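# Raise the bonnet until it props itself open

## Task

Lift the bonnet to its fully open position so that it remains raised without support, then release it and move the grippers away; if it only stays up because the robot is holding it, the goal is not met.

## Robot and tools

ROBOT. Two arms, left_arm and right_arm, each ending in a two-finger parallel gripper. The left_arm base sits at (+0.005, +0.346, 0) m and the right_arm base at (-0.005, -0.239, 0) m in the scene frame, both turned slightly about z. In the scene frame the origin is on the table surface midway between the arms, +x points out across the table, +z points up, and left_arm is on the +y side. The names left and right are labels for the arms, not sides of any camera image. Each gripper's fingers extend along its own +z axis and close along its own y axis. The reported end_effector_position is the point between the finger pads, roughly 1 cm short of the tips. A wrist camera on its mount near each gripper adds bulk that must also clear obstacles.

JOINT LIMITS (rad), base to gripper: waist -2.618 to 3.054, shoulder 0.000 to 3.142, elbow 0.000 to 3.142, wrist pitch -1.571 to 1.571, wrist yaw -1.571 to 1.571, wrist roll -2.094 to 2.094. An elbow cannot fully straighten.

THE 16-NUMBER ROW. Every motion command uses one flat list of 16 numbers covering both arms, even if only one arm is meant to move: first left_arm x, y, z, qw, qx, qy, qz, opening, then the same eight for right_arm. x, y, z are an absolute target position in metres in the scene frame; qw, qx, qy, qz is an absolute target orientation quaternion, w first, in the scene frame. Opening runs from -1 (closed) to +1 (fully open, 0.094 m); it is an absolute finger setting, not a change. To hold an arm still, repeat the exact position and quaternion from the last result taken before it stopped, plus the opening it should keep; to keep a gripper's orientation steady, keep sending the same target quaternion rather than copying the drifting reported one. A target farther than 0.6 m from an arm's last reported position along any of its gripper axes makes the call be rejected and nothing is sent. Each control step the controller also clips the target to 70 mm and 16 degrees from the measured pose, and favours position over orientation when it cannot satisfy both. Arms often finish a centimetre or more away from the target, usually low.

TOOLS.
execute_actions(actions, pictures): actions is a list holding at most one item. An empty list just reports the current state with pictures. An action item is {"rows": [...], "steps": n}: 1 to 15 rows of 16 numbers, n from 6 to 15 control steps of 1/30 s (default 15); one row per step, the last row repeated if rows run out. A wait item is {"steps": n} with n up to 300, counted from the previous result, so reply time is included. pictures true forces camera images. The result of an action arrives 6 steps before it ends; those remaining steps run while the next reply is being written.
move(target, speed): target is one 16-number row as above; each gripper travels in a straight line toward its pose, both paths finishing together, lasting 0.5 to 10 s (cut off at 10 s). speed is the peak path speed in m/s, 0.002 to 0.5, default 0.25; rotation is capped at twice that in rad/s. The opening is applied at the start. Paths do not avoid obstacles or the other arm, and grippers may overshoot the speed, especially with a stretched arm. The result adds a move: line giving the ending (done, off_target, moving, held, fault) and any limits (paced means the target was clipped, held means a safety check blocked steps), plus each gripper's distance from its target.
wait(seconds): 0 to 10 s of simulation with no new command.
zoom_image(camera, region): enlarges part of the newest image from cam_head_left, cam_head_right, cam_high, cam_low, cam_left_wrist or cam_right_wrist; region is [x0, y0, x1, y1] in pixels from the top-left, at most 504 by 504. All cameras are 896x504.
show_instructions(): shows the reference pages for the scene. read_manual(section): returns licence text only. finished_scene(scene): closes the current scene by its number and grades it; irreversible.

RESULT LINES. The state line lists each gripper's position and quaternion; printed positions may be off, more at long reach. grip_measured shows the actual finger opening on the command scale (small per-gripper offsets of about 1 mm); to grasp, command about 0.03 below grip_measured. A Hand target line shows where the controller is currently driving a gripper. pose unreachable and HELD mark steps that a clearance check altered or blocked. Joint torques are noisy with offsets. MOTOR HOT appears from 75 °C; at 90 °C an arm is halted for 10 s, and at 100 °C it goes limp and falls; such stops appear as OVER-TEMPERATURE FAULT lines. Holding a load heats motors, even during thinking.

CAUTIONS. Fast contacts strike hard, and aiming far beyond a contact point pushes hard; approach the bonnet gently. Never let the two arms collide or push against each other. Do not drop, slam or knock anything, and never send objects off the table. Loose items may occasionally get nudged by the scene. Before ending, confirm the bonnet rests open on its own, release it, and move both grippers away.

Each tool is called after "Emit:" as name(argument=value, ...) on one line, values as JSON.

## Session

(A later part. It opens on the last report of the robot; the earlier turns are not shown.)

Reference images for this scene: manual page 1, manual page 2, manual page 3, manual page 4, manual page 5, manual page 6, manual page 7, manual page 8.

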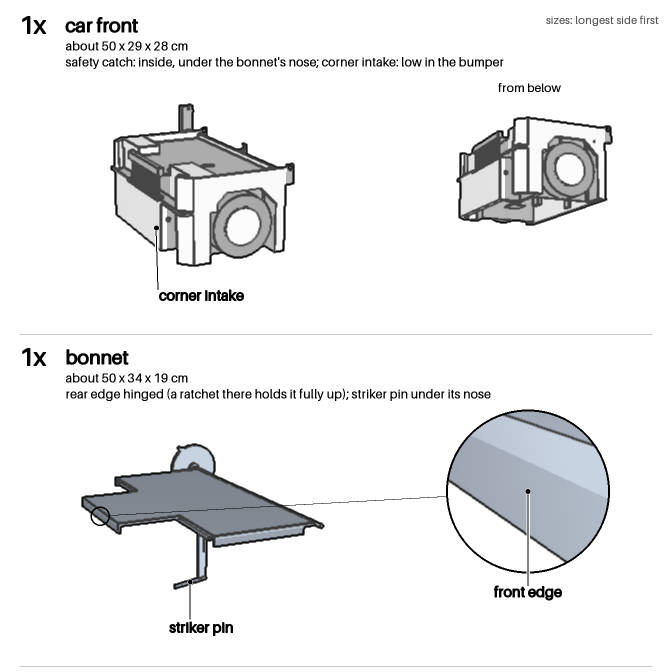

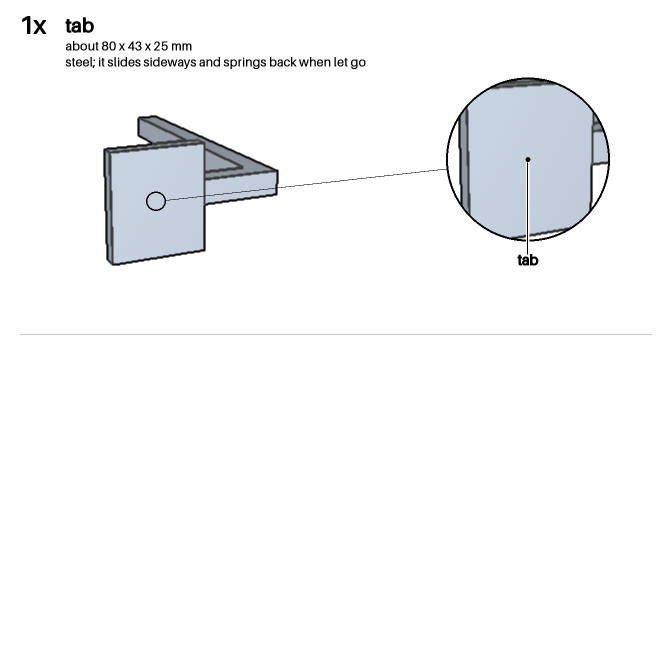

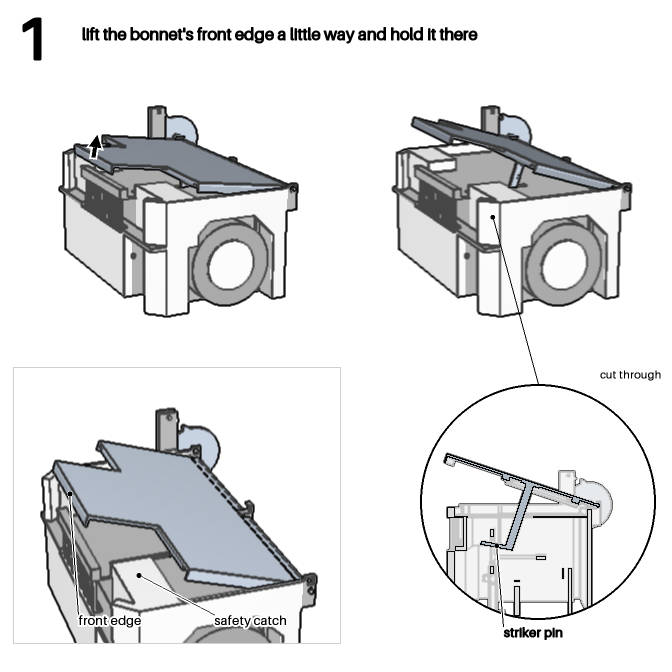

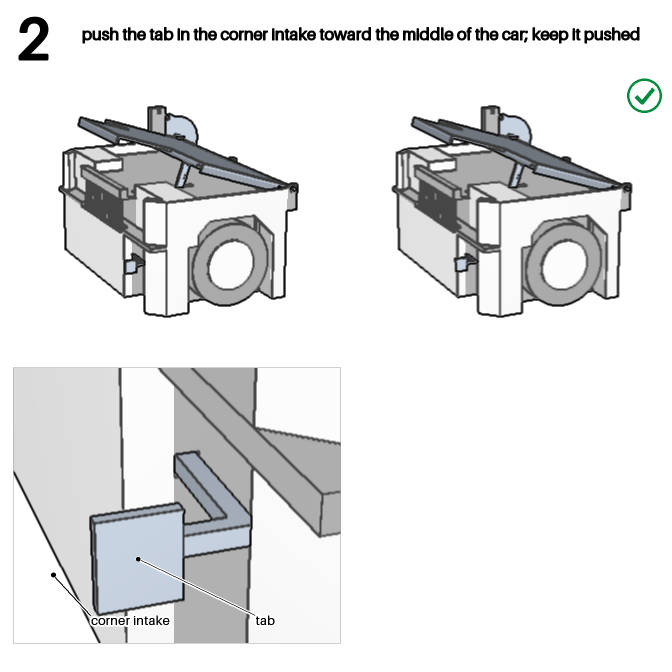

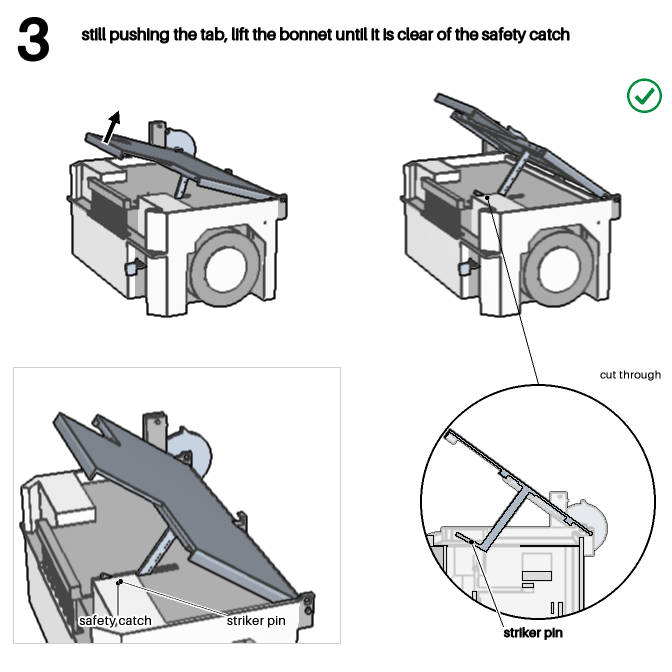

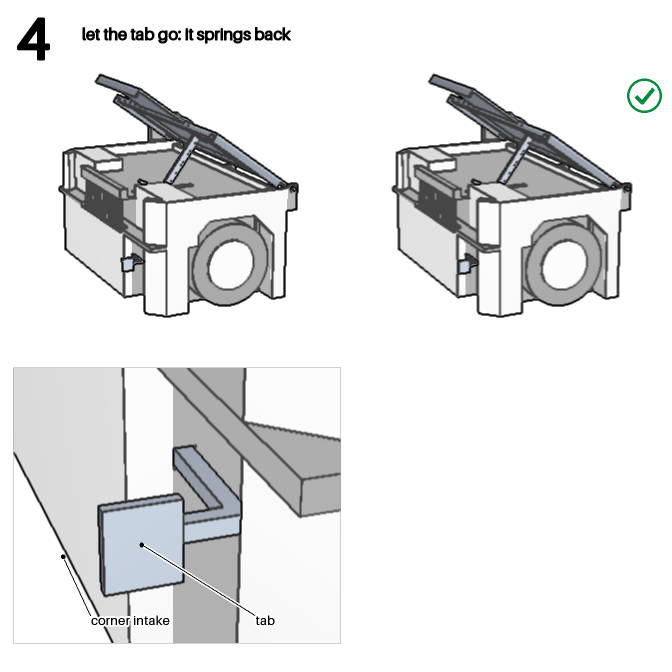

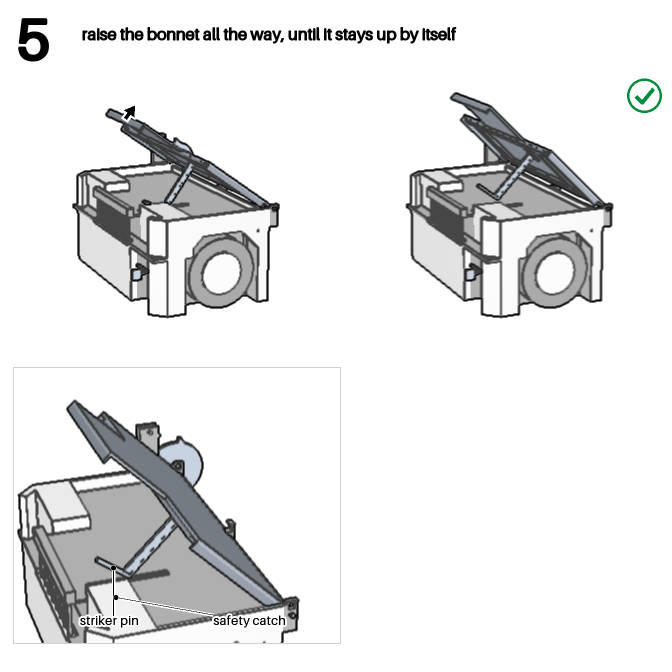

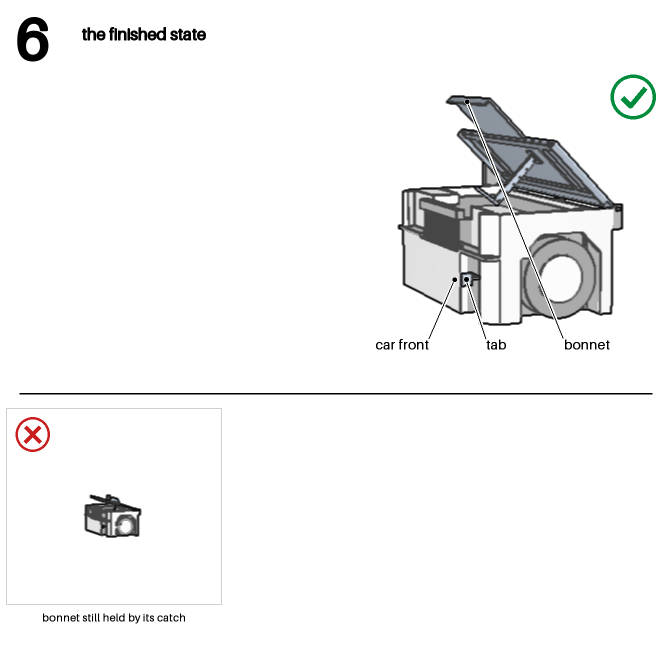

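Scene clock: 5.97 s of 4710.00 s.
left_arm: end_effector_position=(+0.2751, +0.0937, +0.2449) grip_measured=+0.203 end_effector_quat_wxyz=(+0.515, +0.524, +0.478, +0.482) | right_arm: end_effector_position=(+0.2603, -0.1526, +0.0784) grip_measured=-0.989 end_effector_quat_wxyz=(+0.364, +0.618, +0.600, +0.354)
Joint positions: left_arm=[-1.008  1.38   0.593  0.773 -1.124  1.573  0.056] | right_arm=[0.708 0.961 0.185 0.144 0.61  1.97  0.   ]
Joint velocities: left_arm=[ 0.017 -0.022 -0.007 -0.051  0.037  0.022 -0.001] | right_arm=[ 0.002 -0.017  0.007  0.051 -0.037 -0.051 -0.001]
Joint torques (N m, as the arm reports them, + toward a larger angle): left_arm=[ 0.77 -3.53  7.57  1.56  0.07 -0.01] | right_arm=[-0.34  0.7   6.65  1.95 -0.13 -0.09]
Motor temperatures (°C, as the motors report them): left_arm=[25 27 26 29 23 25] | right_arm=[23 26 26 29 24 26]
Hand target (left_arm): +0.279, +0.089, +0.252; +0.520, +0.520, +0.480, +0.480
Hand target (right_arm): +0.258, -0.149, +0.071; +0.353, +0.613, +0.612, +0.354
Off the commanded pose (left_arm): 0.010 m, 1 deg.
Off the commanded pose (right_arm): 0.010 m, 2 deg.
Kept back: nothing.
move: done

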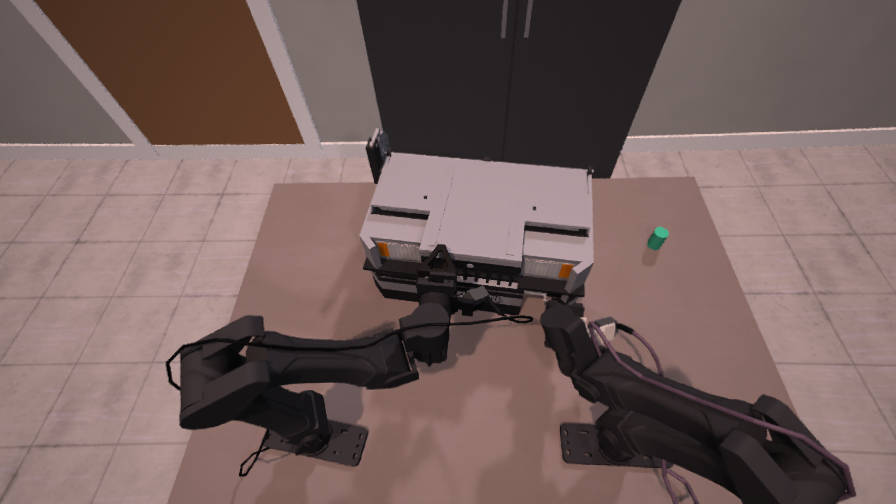

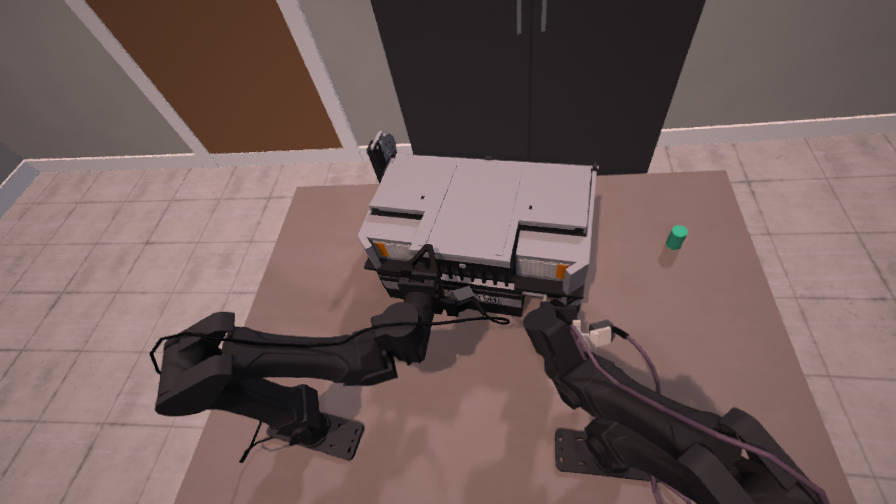

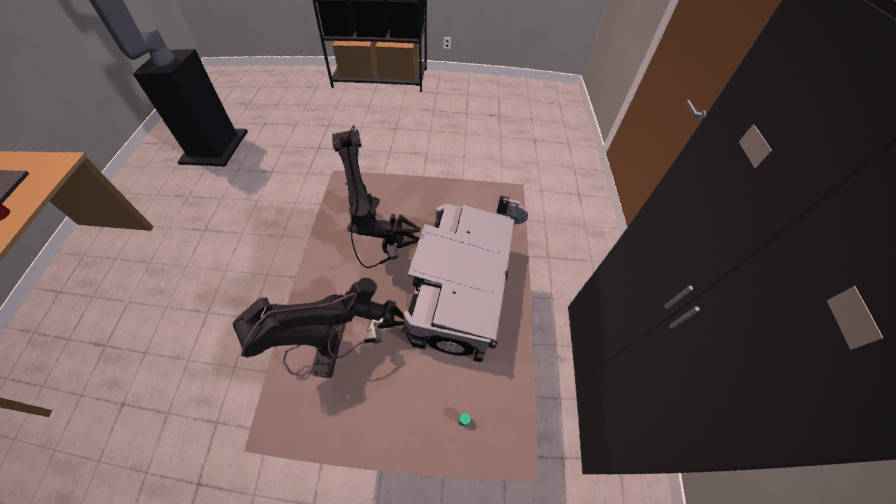

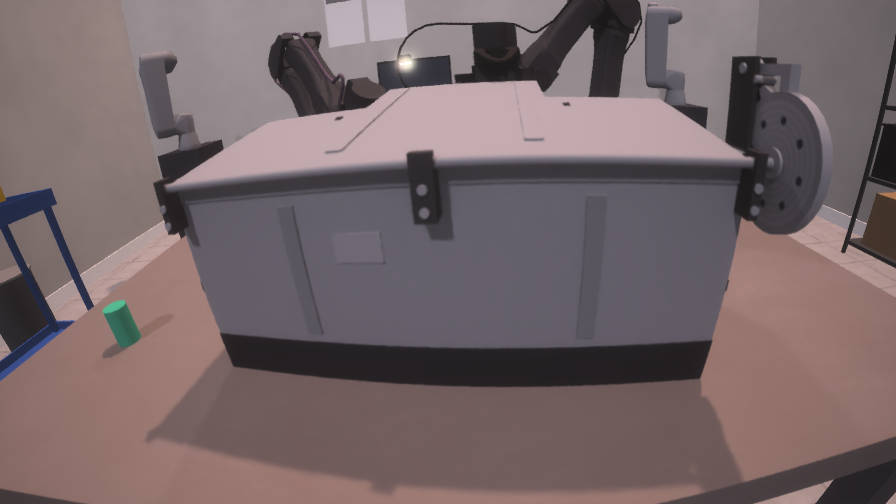

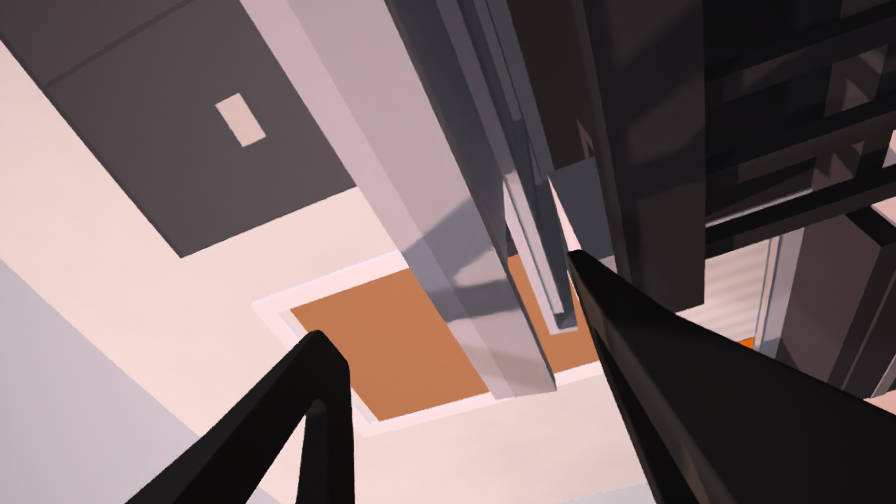

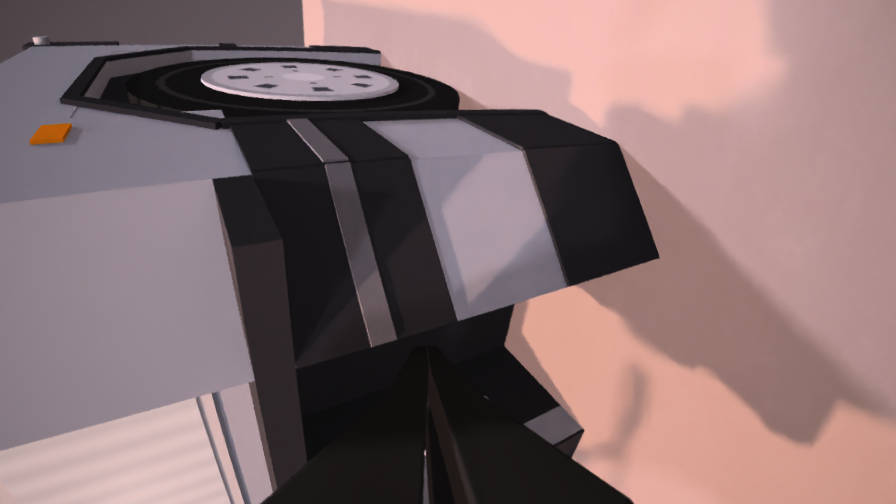

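Emit:
move(target=[0.325,0.07,0.262,0.52,0.52,0.48,0.48,0.2,0.278,-0.14,0.066,0.354,0.612,0.612,0.354,-1], speed=0.08)

Emit:
move(target=[0.33,0.07,0.355,0.52,0.52,0.48,0.48,0.2,0.278,-0.14,0.066,0.354,0.612,0.612,0.354,-1], speed=0.06)

Scene clock: 7.30 s of 4710.00 s.
left_arm: end_effector_position=(+0.3197, +0.0750, +0.2556) grip_measured=+0.203 end_effector_quat_wxyz=(+0.516, +0.523, +0.479, +0.481) | right_arm: end_effector_position=(+0.2689, -0.1542, +0.0738) grip_measured=-0.990 end_effector_quat_wxyz=(+0.381, +0.617, +0.596, +0.345)
Joint positions: left_arm=[-0.888  1.502  0.744  0.748 -1.004  1.573  0.056] | right_arm=[0.698 1.063 0.184 0.251 0.639 1.946 0.   ]
Joint velocities: left_arm=[-0.007 -0.002 -0.012 -0.007 -0.037  0.022  0.001] | right_arm=[ 0.002  0.022  0.007  0.051 -0.037 -0.037  0.   ]
Joint torques (N m, as the arm reports them, + toward a larger angle): left_arm=[ 0.81 -4.81  7.72  1.6   0.06 -0.01] | right_arm=[-1.43  3.82  9.44  2.12 -0.59 -0.05]
Motor temperatures (°C, as the motors report them): left_arm=[25 27 27 29 23 25] | right_arm=[23 26 27 29 24 26]
Hand target (left_arm): +0.325, +0.071, +0.262; +0.520, +0.519, +0.480, +0.480
Hand target (right_arm): +0.274, -0.141, +0.067; +0.354, +0.613, +0.612, +0.353
Off the commanded pose (left_arm): 0.010 m, 1 deg.
Off the commanded pose (right_arm): 0.019 m, 4 deg.
Kept back: nothing.
move: off_target (right_arm)

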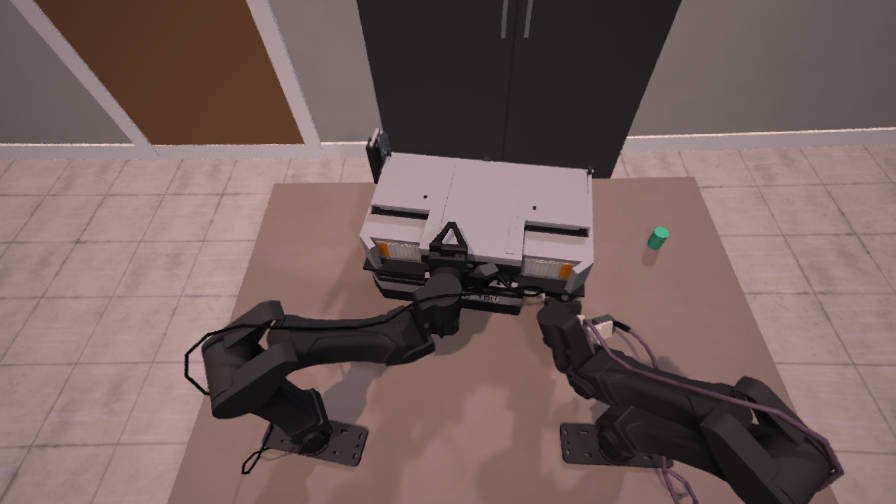

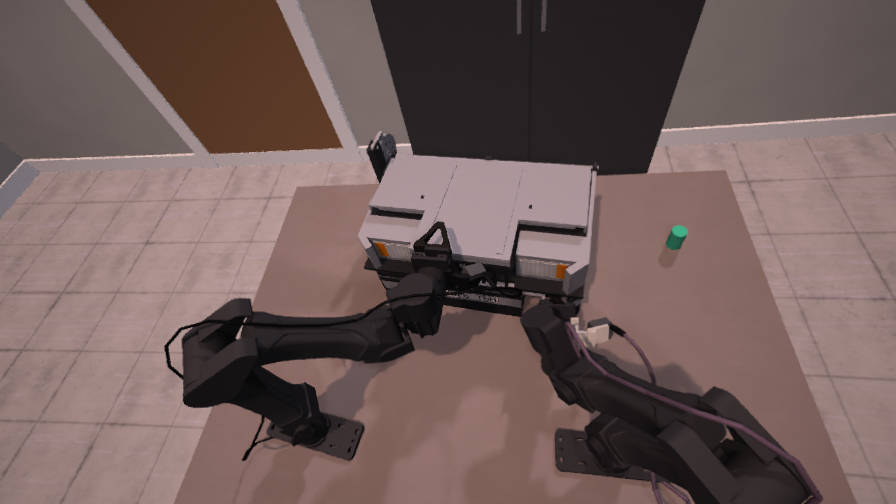

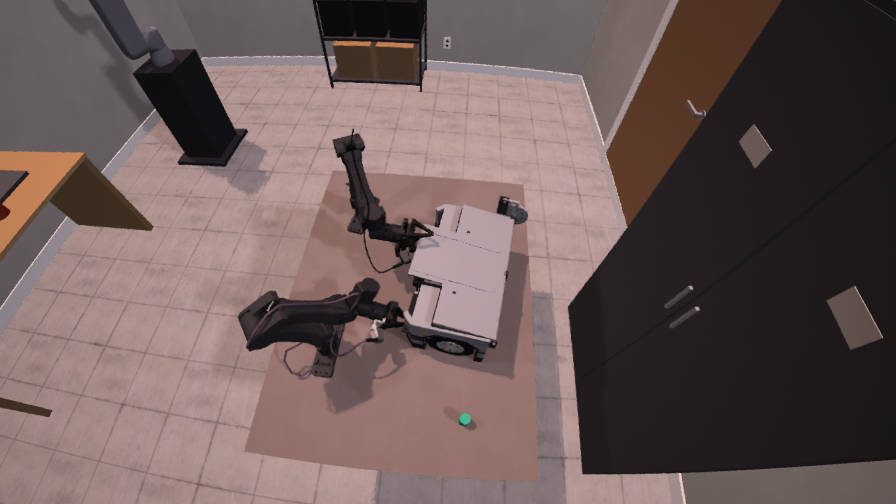

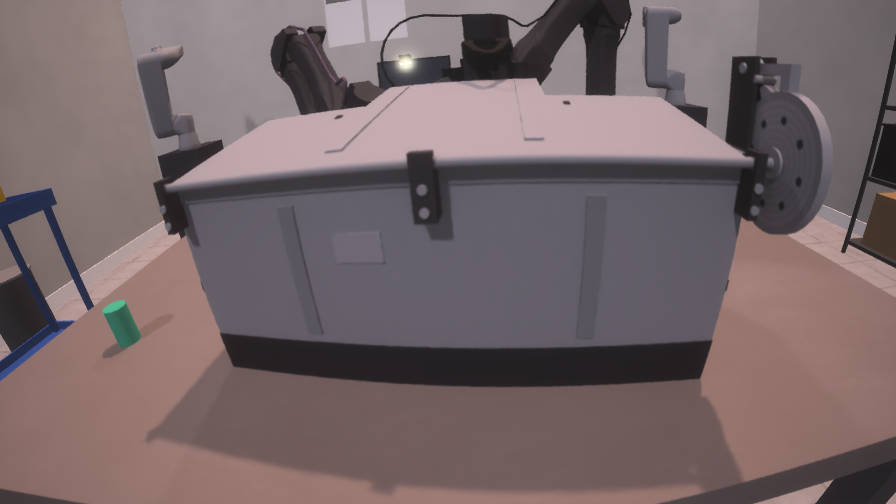

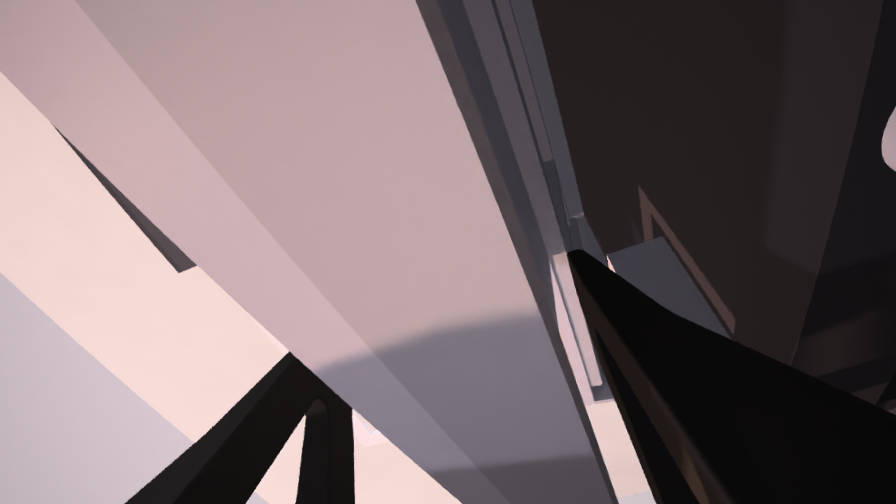

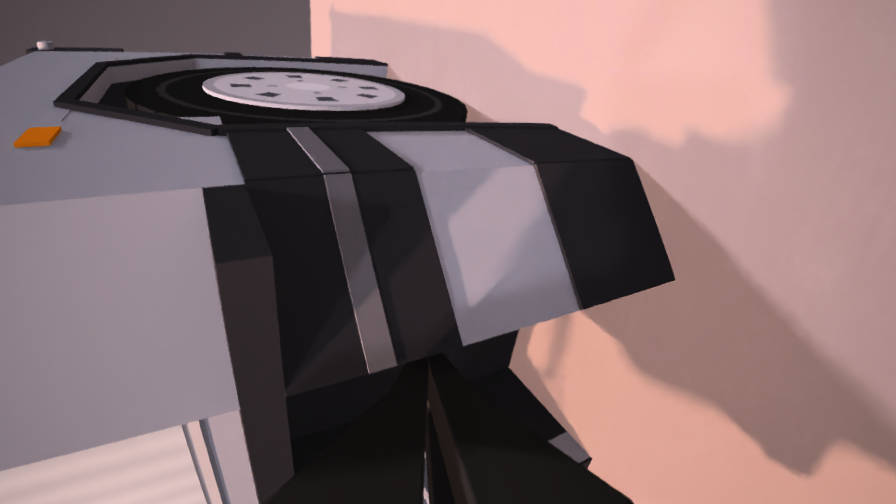

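Scene clock: 9.20 s of 4710.00 s.
left_arm: end_effector_position=(+0.3228, +0.0667, +0.2538) grip_measured=+0.203 end_effector_quat_wxyz=(+0.435, +0.614, +0.450, +0.481) | right_arm: end_effector_position=(+0.2689, -0.1541, +0.0738) grip_measured=-0.990 end_effector_quat_wxyz=(+0.382, +0.616, +0.596, +0.345)
Joint positions: left_arm=[-0.878  1.461  0.9    0.283 -0.952  1.545  0.056] | right_arm=[0.699 1.063 0.184 0.252 0.641 1.946 0.   ]
Joint velocities: left_arm=[-0.017 -0.017  0.002 -0.066 -0.007 -0.037 -0.001] | right_arm=[ 0.007 -0.012 -0.017 -0.095  0.007  0.037  0.001]
Joint torques (N m, as the arm reports them, + toward a larger angle): left_arm=[  0.55 -11.6   11.31   2.88  -0.49   0.13] | right_arm=[-1.43  3.96  9.52  2.12 -0.6  -0.05]
Motor temperatures (°C, as the motors report them): left_arm=[25 28 27 30 23 25] | right_arm=[23 26 27 30 24 26]
Hand target (left_arm): +0.324, +0.077, +0.332; +0.518, +0.521, +0.482, +0.477
Hand target (right_arm): +0.274, -0.141, +0.067; +0.354, +0.613, +0.612, +0.353
Off the commanded pose (left_arm): 0.101 m, 15 deg; position clipped at the last step of the last action.
Off the commanded pose (right_arm): 0.019 m, 4 deg.
Kept back: nothing.
move: off_target (left_arm, right_arm); limits=paced

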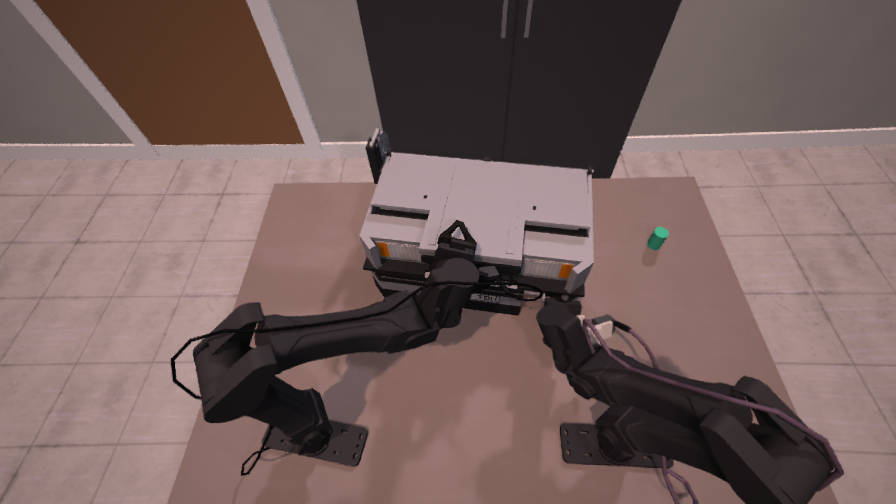

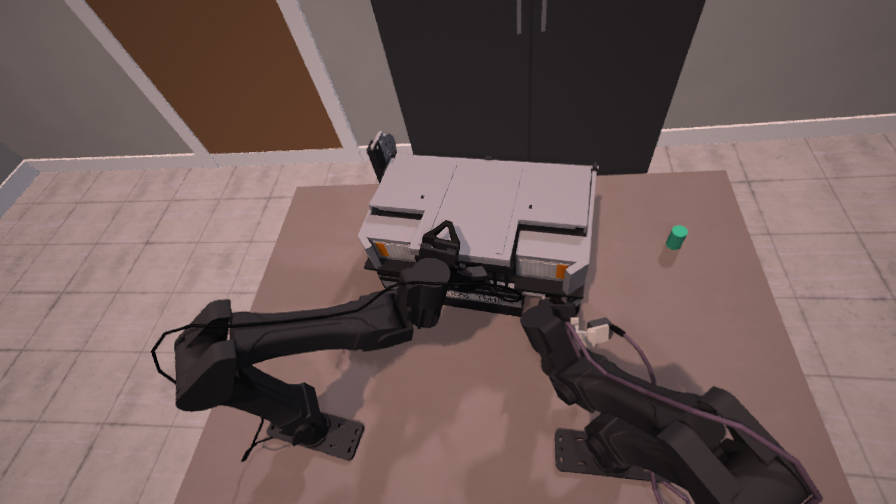

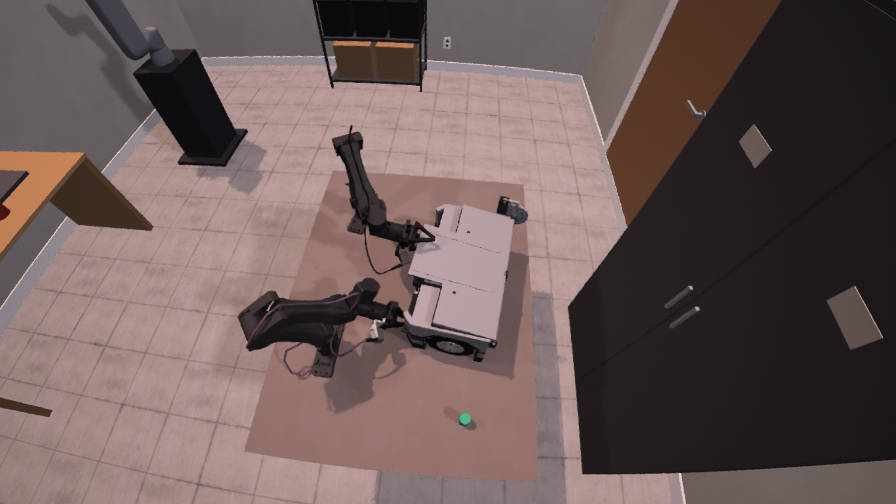

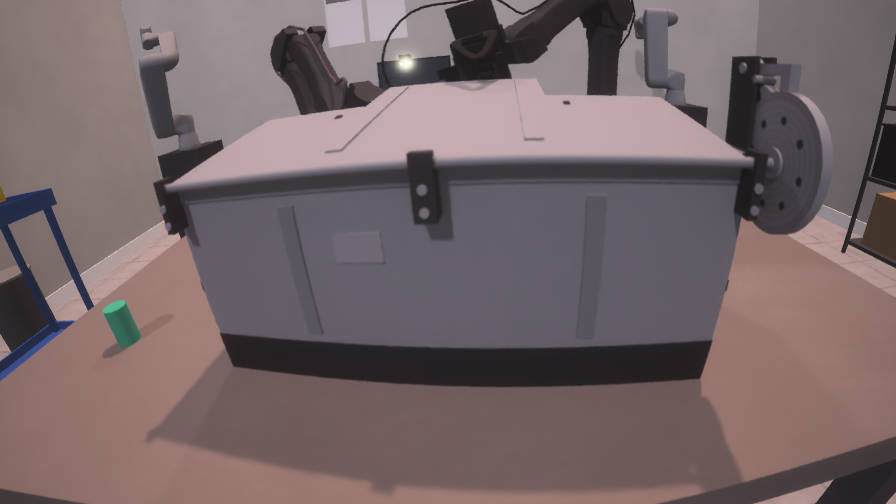

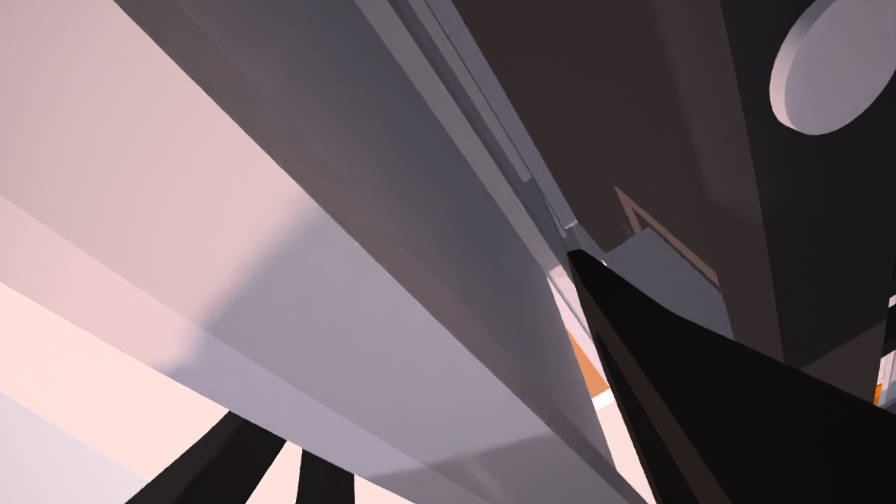

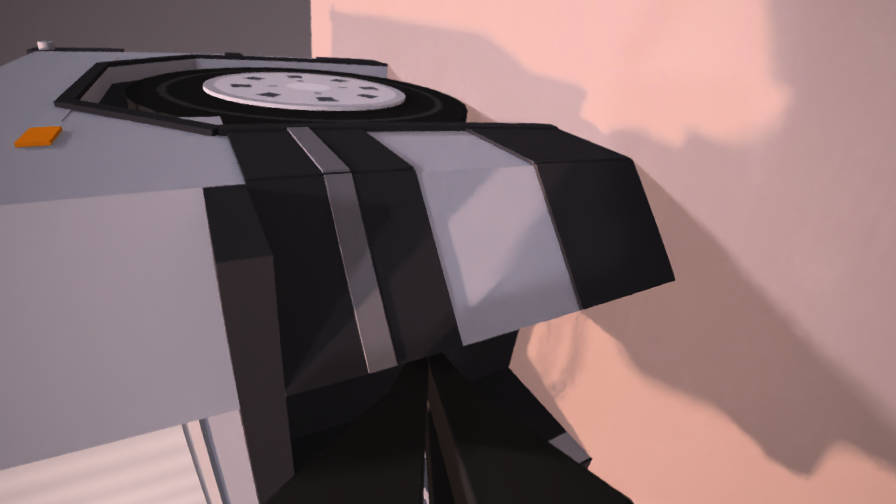

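Emit:
execute_actions(actions=[{"rows":[[0.328,0.07,0.31,0.52,0.52,0.48,0.48,0.2,0.27,-0.15,0.068,0.354,0.612,0.612,0.354,-1],[0.328,0.07,0.30,0.52,0.52,0.48,0.48,0.2,0.265,-0.155,0.07,0.354,0.612,0.612,0.354,-1],[0.328,0.07,0.29,0.52,0.52,0.48,0.48,0.2,0.26,-0.16,0.072,0.354,0.612,0.612,0.354,-1],[0.328,0.07,0.28,0.52,0.52,0.48,0.48,0.2,0.255,-0.162,0.074,0.354,0.612,0.612,0.354,-1]],"steps":15}])

Emit:
move(target=[0.33,0.07,0.355,0.52,0.52,0.48,0.48,0.2,0.255,-0.162,0.074,0.354,0.612,0.612,0.354,-1], speed=0.06)

Scene clock: 9.77 s of 4710.00 s.
left_arm: end_effector_position=(+0.3231, +0.0693, +0.2539) grip_measured=+0.203 end_effector_quat_wxyz=(+0.470, +0.578, +0.468, +0.476) | right_arm: end_effector_position=(+0.2640, -0.1546, +0.0876) grip_measured=-0.990 end_effector_quat_wxyz=(+0.361, +0.612, +0.591, +0.382)
Joint positions: left_arm=[-0.878  1.47   0.841  0.441 -0.968  1.527  0.056] | right_arm=[0.661 0.904 0.161 0.188 0.553 1.932 0.   ]
Joint velocities: left_arm=[ 0.007  0.076 -0.076  0.52  -0.037 -0.007  0.   ] | right_arm=[-0.032 -0.149  0.002 -0.139 -0.139  0.007 -0.   ]
Joint torques (N m, as the arm reports them, + toward a larger angle): left_arm=[ 0.41 -6.21  6.1   2.55 -0.19  0.19] | right_arm=[-0.88 -1.35  7.07  1.41  0.15 -0.14]
Motor temperatures (°C, as the motors report them): left_arm=[25 28 28 30 23 25] | right_arm=[23 26 27 30 24 26]
Steps of this call (steps 1 to 8: nothing new was sent; steps 9 to 17: the first 9 steps of this action). Readings (end_effector_position):
9: left_arm (+0.3228, +0.0666, +0.2542) | right_arm (+0.2690, -0.1541, +0.0744)
10: left_arm (+0.3227, +0.0669, +0.2537) | right_arm (+0.2686, -0.1542, +0.0745)
12: left_arm (+0.3226, +0.0679, +0.2537) | right_arm (+0.2665, -0.1544, +0.0767)
16: left_arm (+0.3229, +0.0692, +0.2535) | right_arm (+0.2642, -0.1547, +0.0869)
17: the state above

Scene clock: 12.23 s of 4710.00 s.
left_arm: end_effector_position=(+0.3284, +0.0674, +0.2883) grip_measured=+0.203 end_effector_quat_wxyz=(+0.453, +0.588, +0.463, +0.485) | right_arm: end_effector_position=(+0.2594, -0.1544, +0.0795) grip_measured=-0.990 end_effector_quat_wxyz=(+0.351, +0.611, +0.606, +0.368)
Joint positions: left_arm=[-0.869  1.448  0.984  0.251 -0.97   1.546  0.056] | right_arm=[0.659 0.899 0.161 0.144 0.531 1.928 0.   ]
Joint velocities: left_arm=[-0.032  0.012 -0.002  0.022  0.037  0.022  0.001] | right_arm=[-0.012 -0.017  0.007 -0.007 -0.007 -0.066 -0.001]
Joint torques (N m, as the arm reports them, + toward a larger angle): left_arm=[  0.18 -10.31  10.76   2.61  -0.24   0.25] | right_arm=[-1.   -2.58  7.17  1.5   0.16 -0.12]
Motor temperatures (°C, as the motors report them): left_arm=[25 28 28 31 23 25] | right_arm=[23 26 27 30 24 26]
Hand target (left_arm): +0.327, +0.075, +0.352; +0.519, +0.520, +0.481, +0.479
Hand target (right_arm): +0.255, -0.162, +0.074; +0.354, +0.613, +0.612, +0.354
Off your previous action's commanded pose (left_arm): 0.025 m, 7 deg at its last step (step 6 of this call).
Off your previous action's commanded pose (right_arm): 0.013 m, 3 deg at its last step (step 6 of this call).
Off the commanded pose (left_arm): 0.067 m, 11 deg.
Off the commanded pose (right_arm): 0.010 m, 2 deg.
Kept back: nothing.
move: off_target (left_arm)

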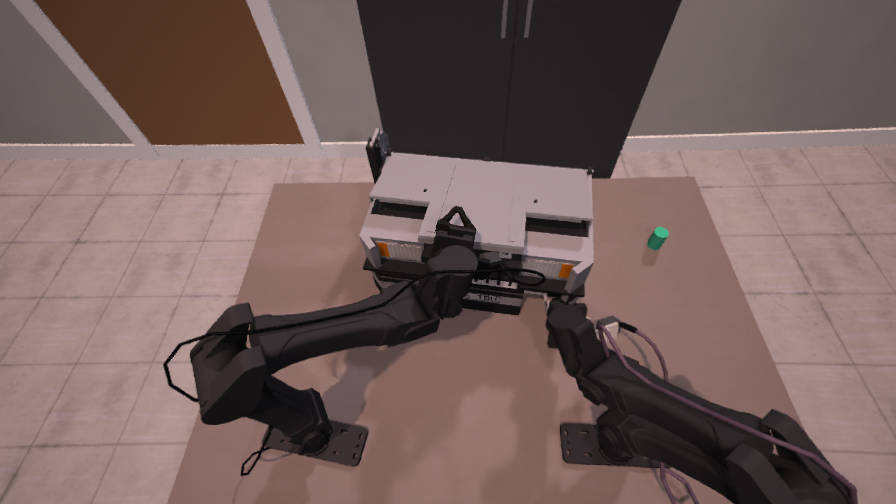

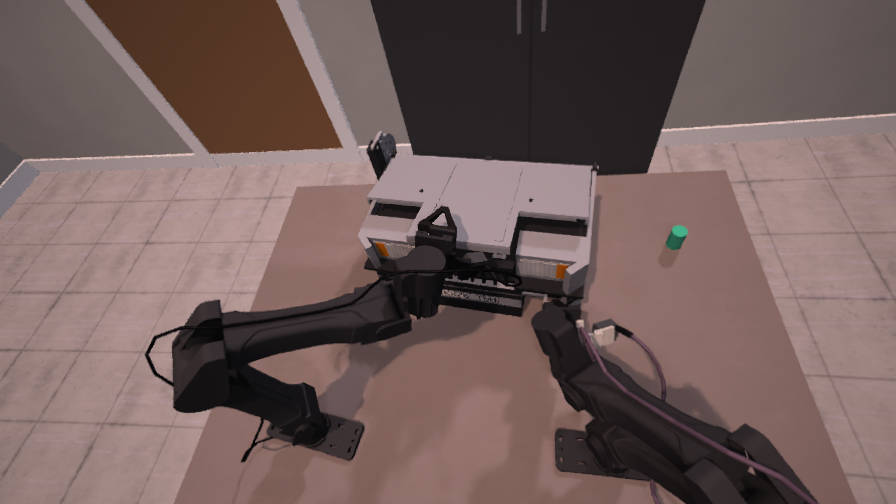

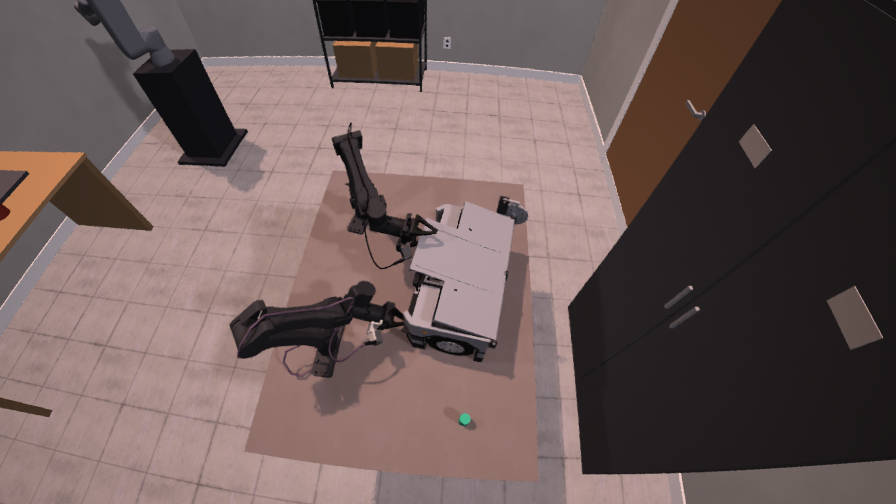

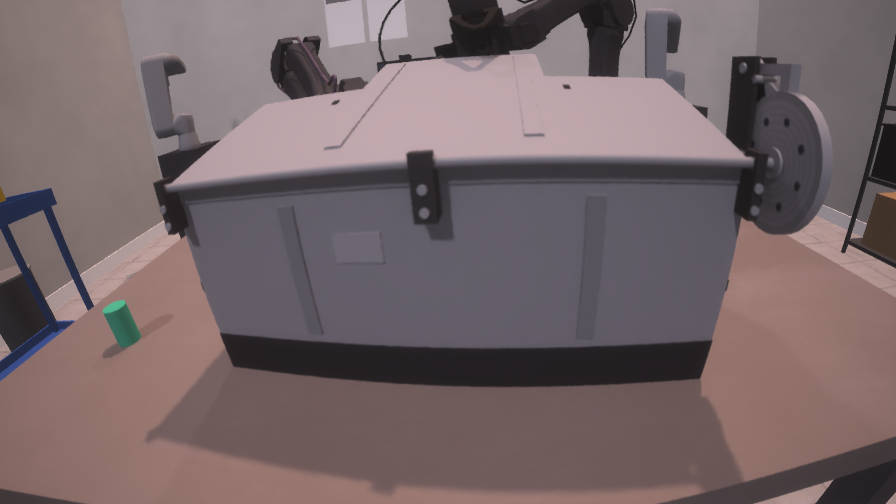

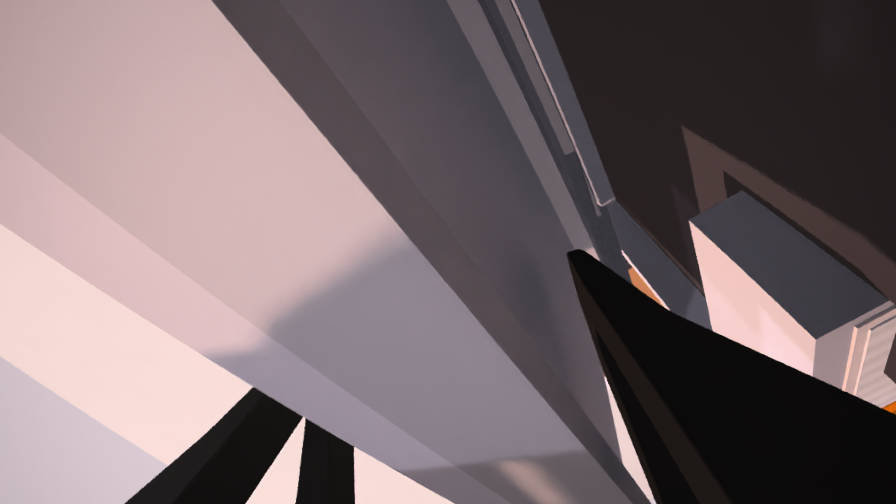

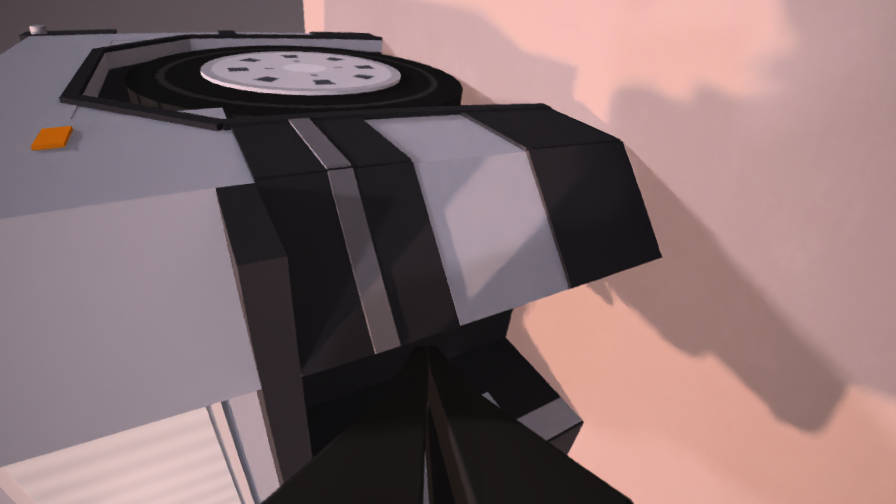

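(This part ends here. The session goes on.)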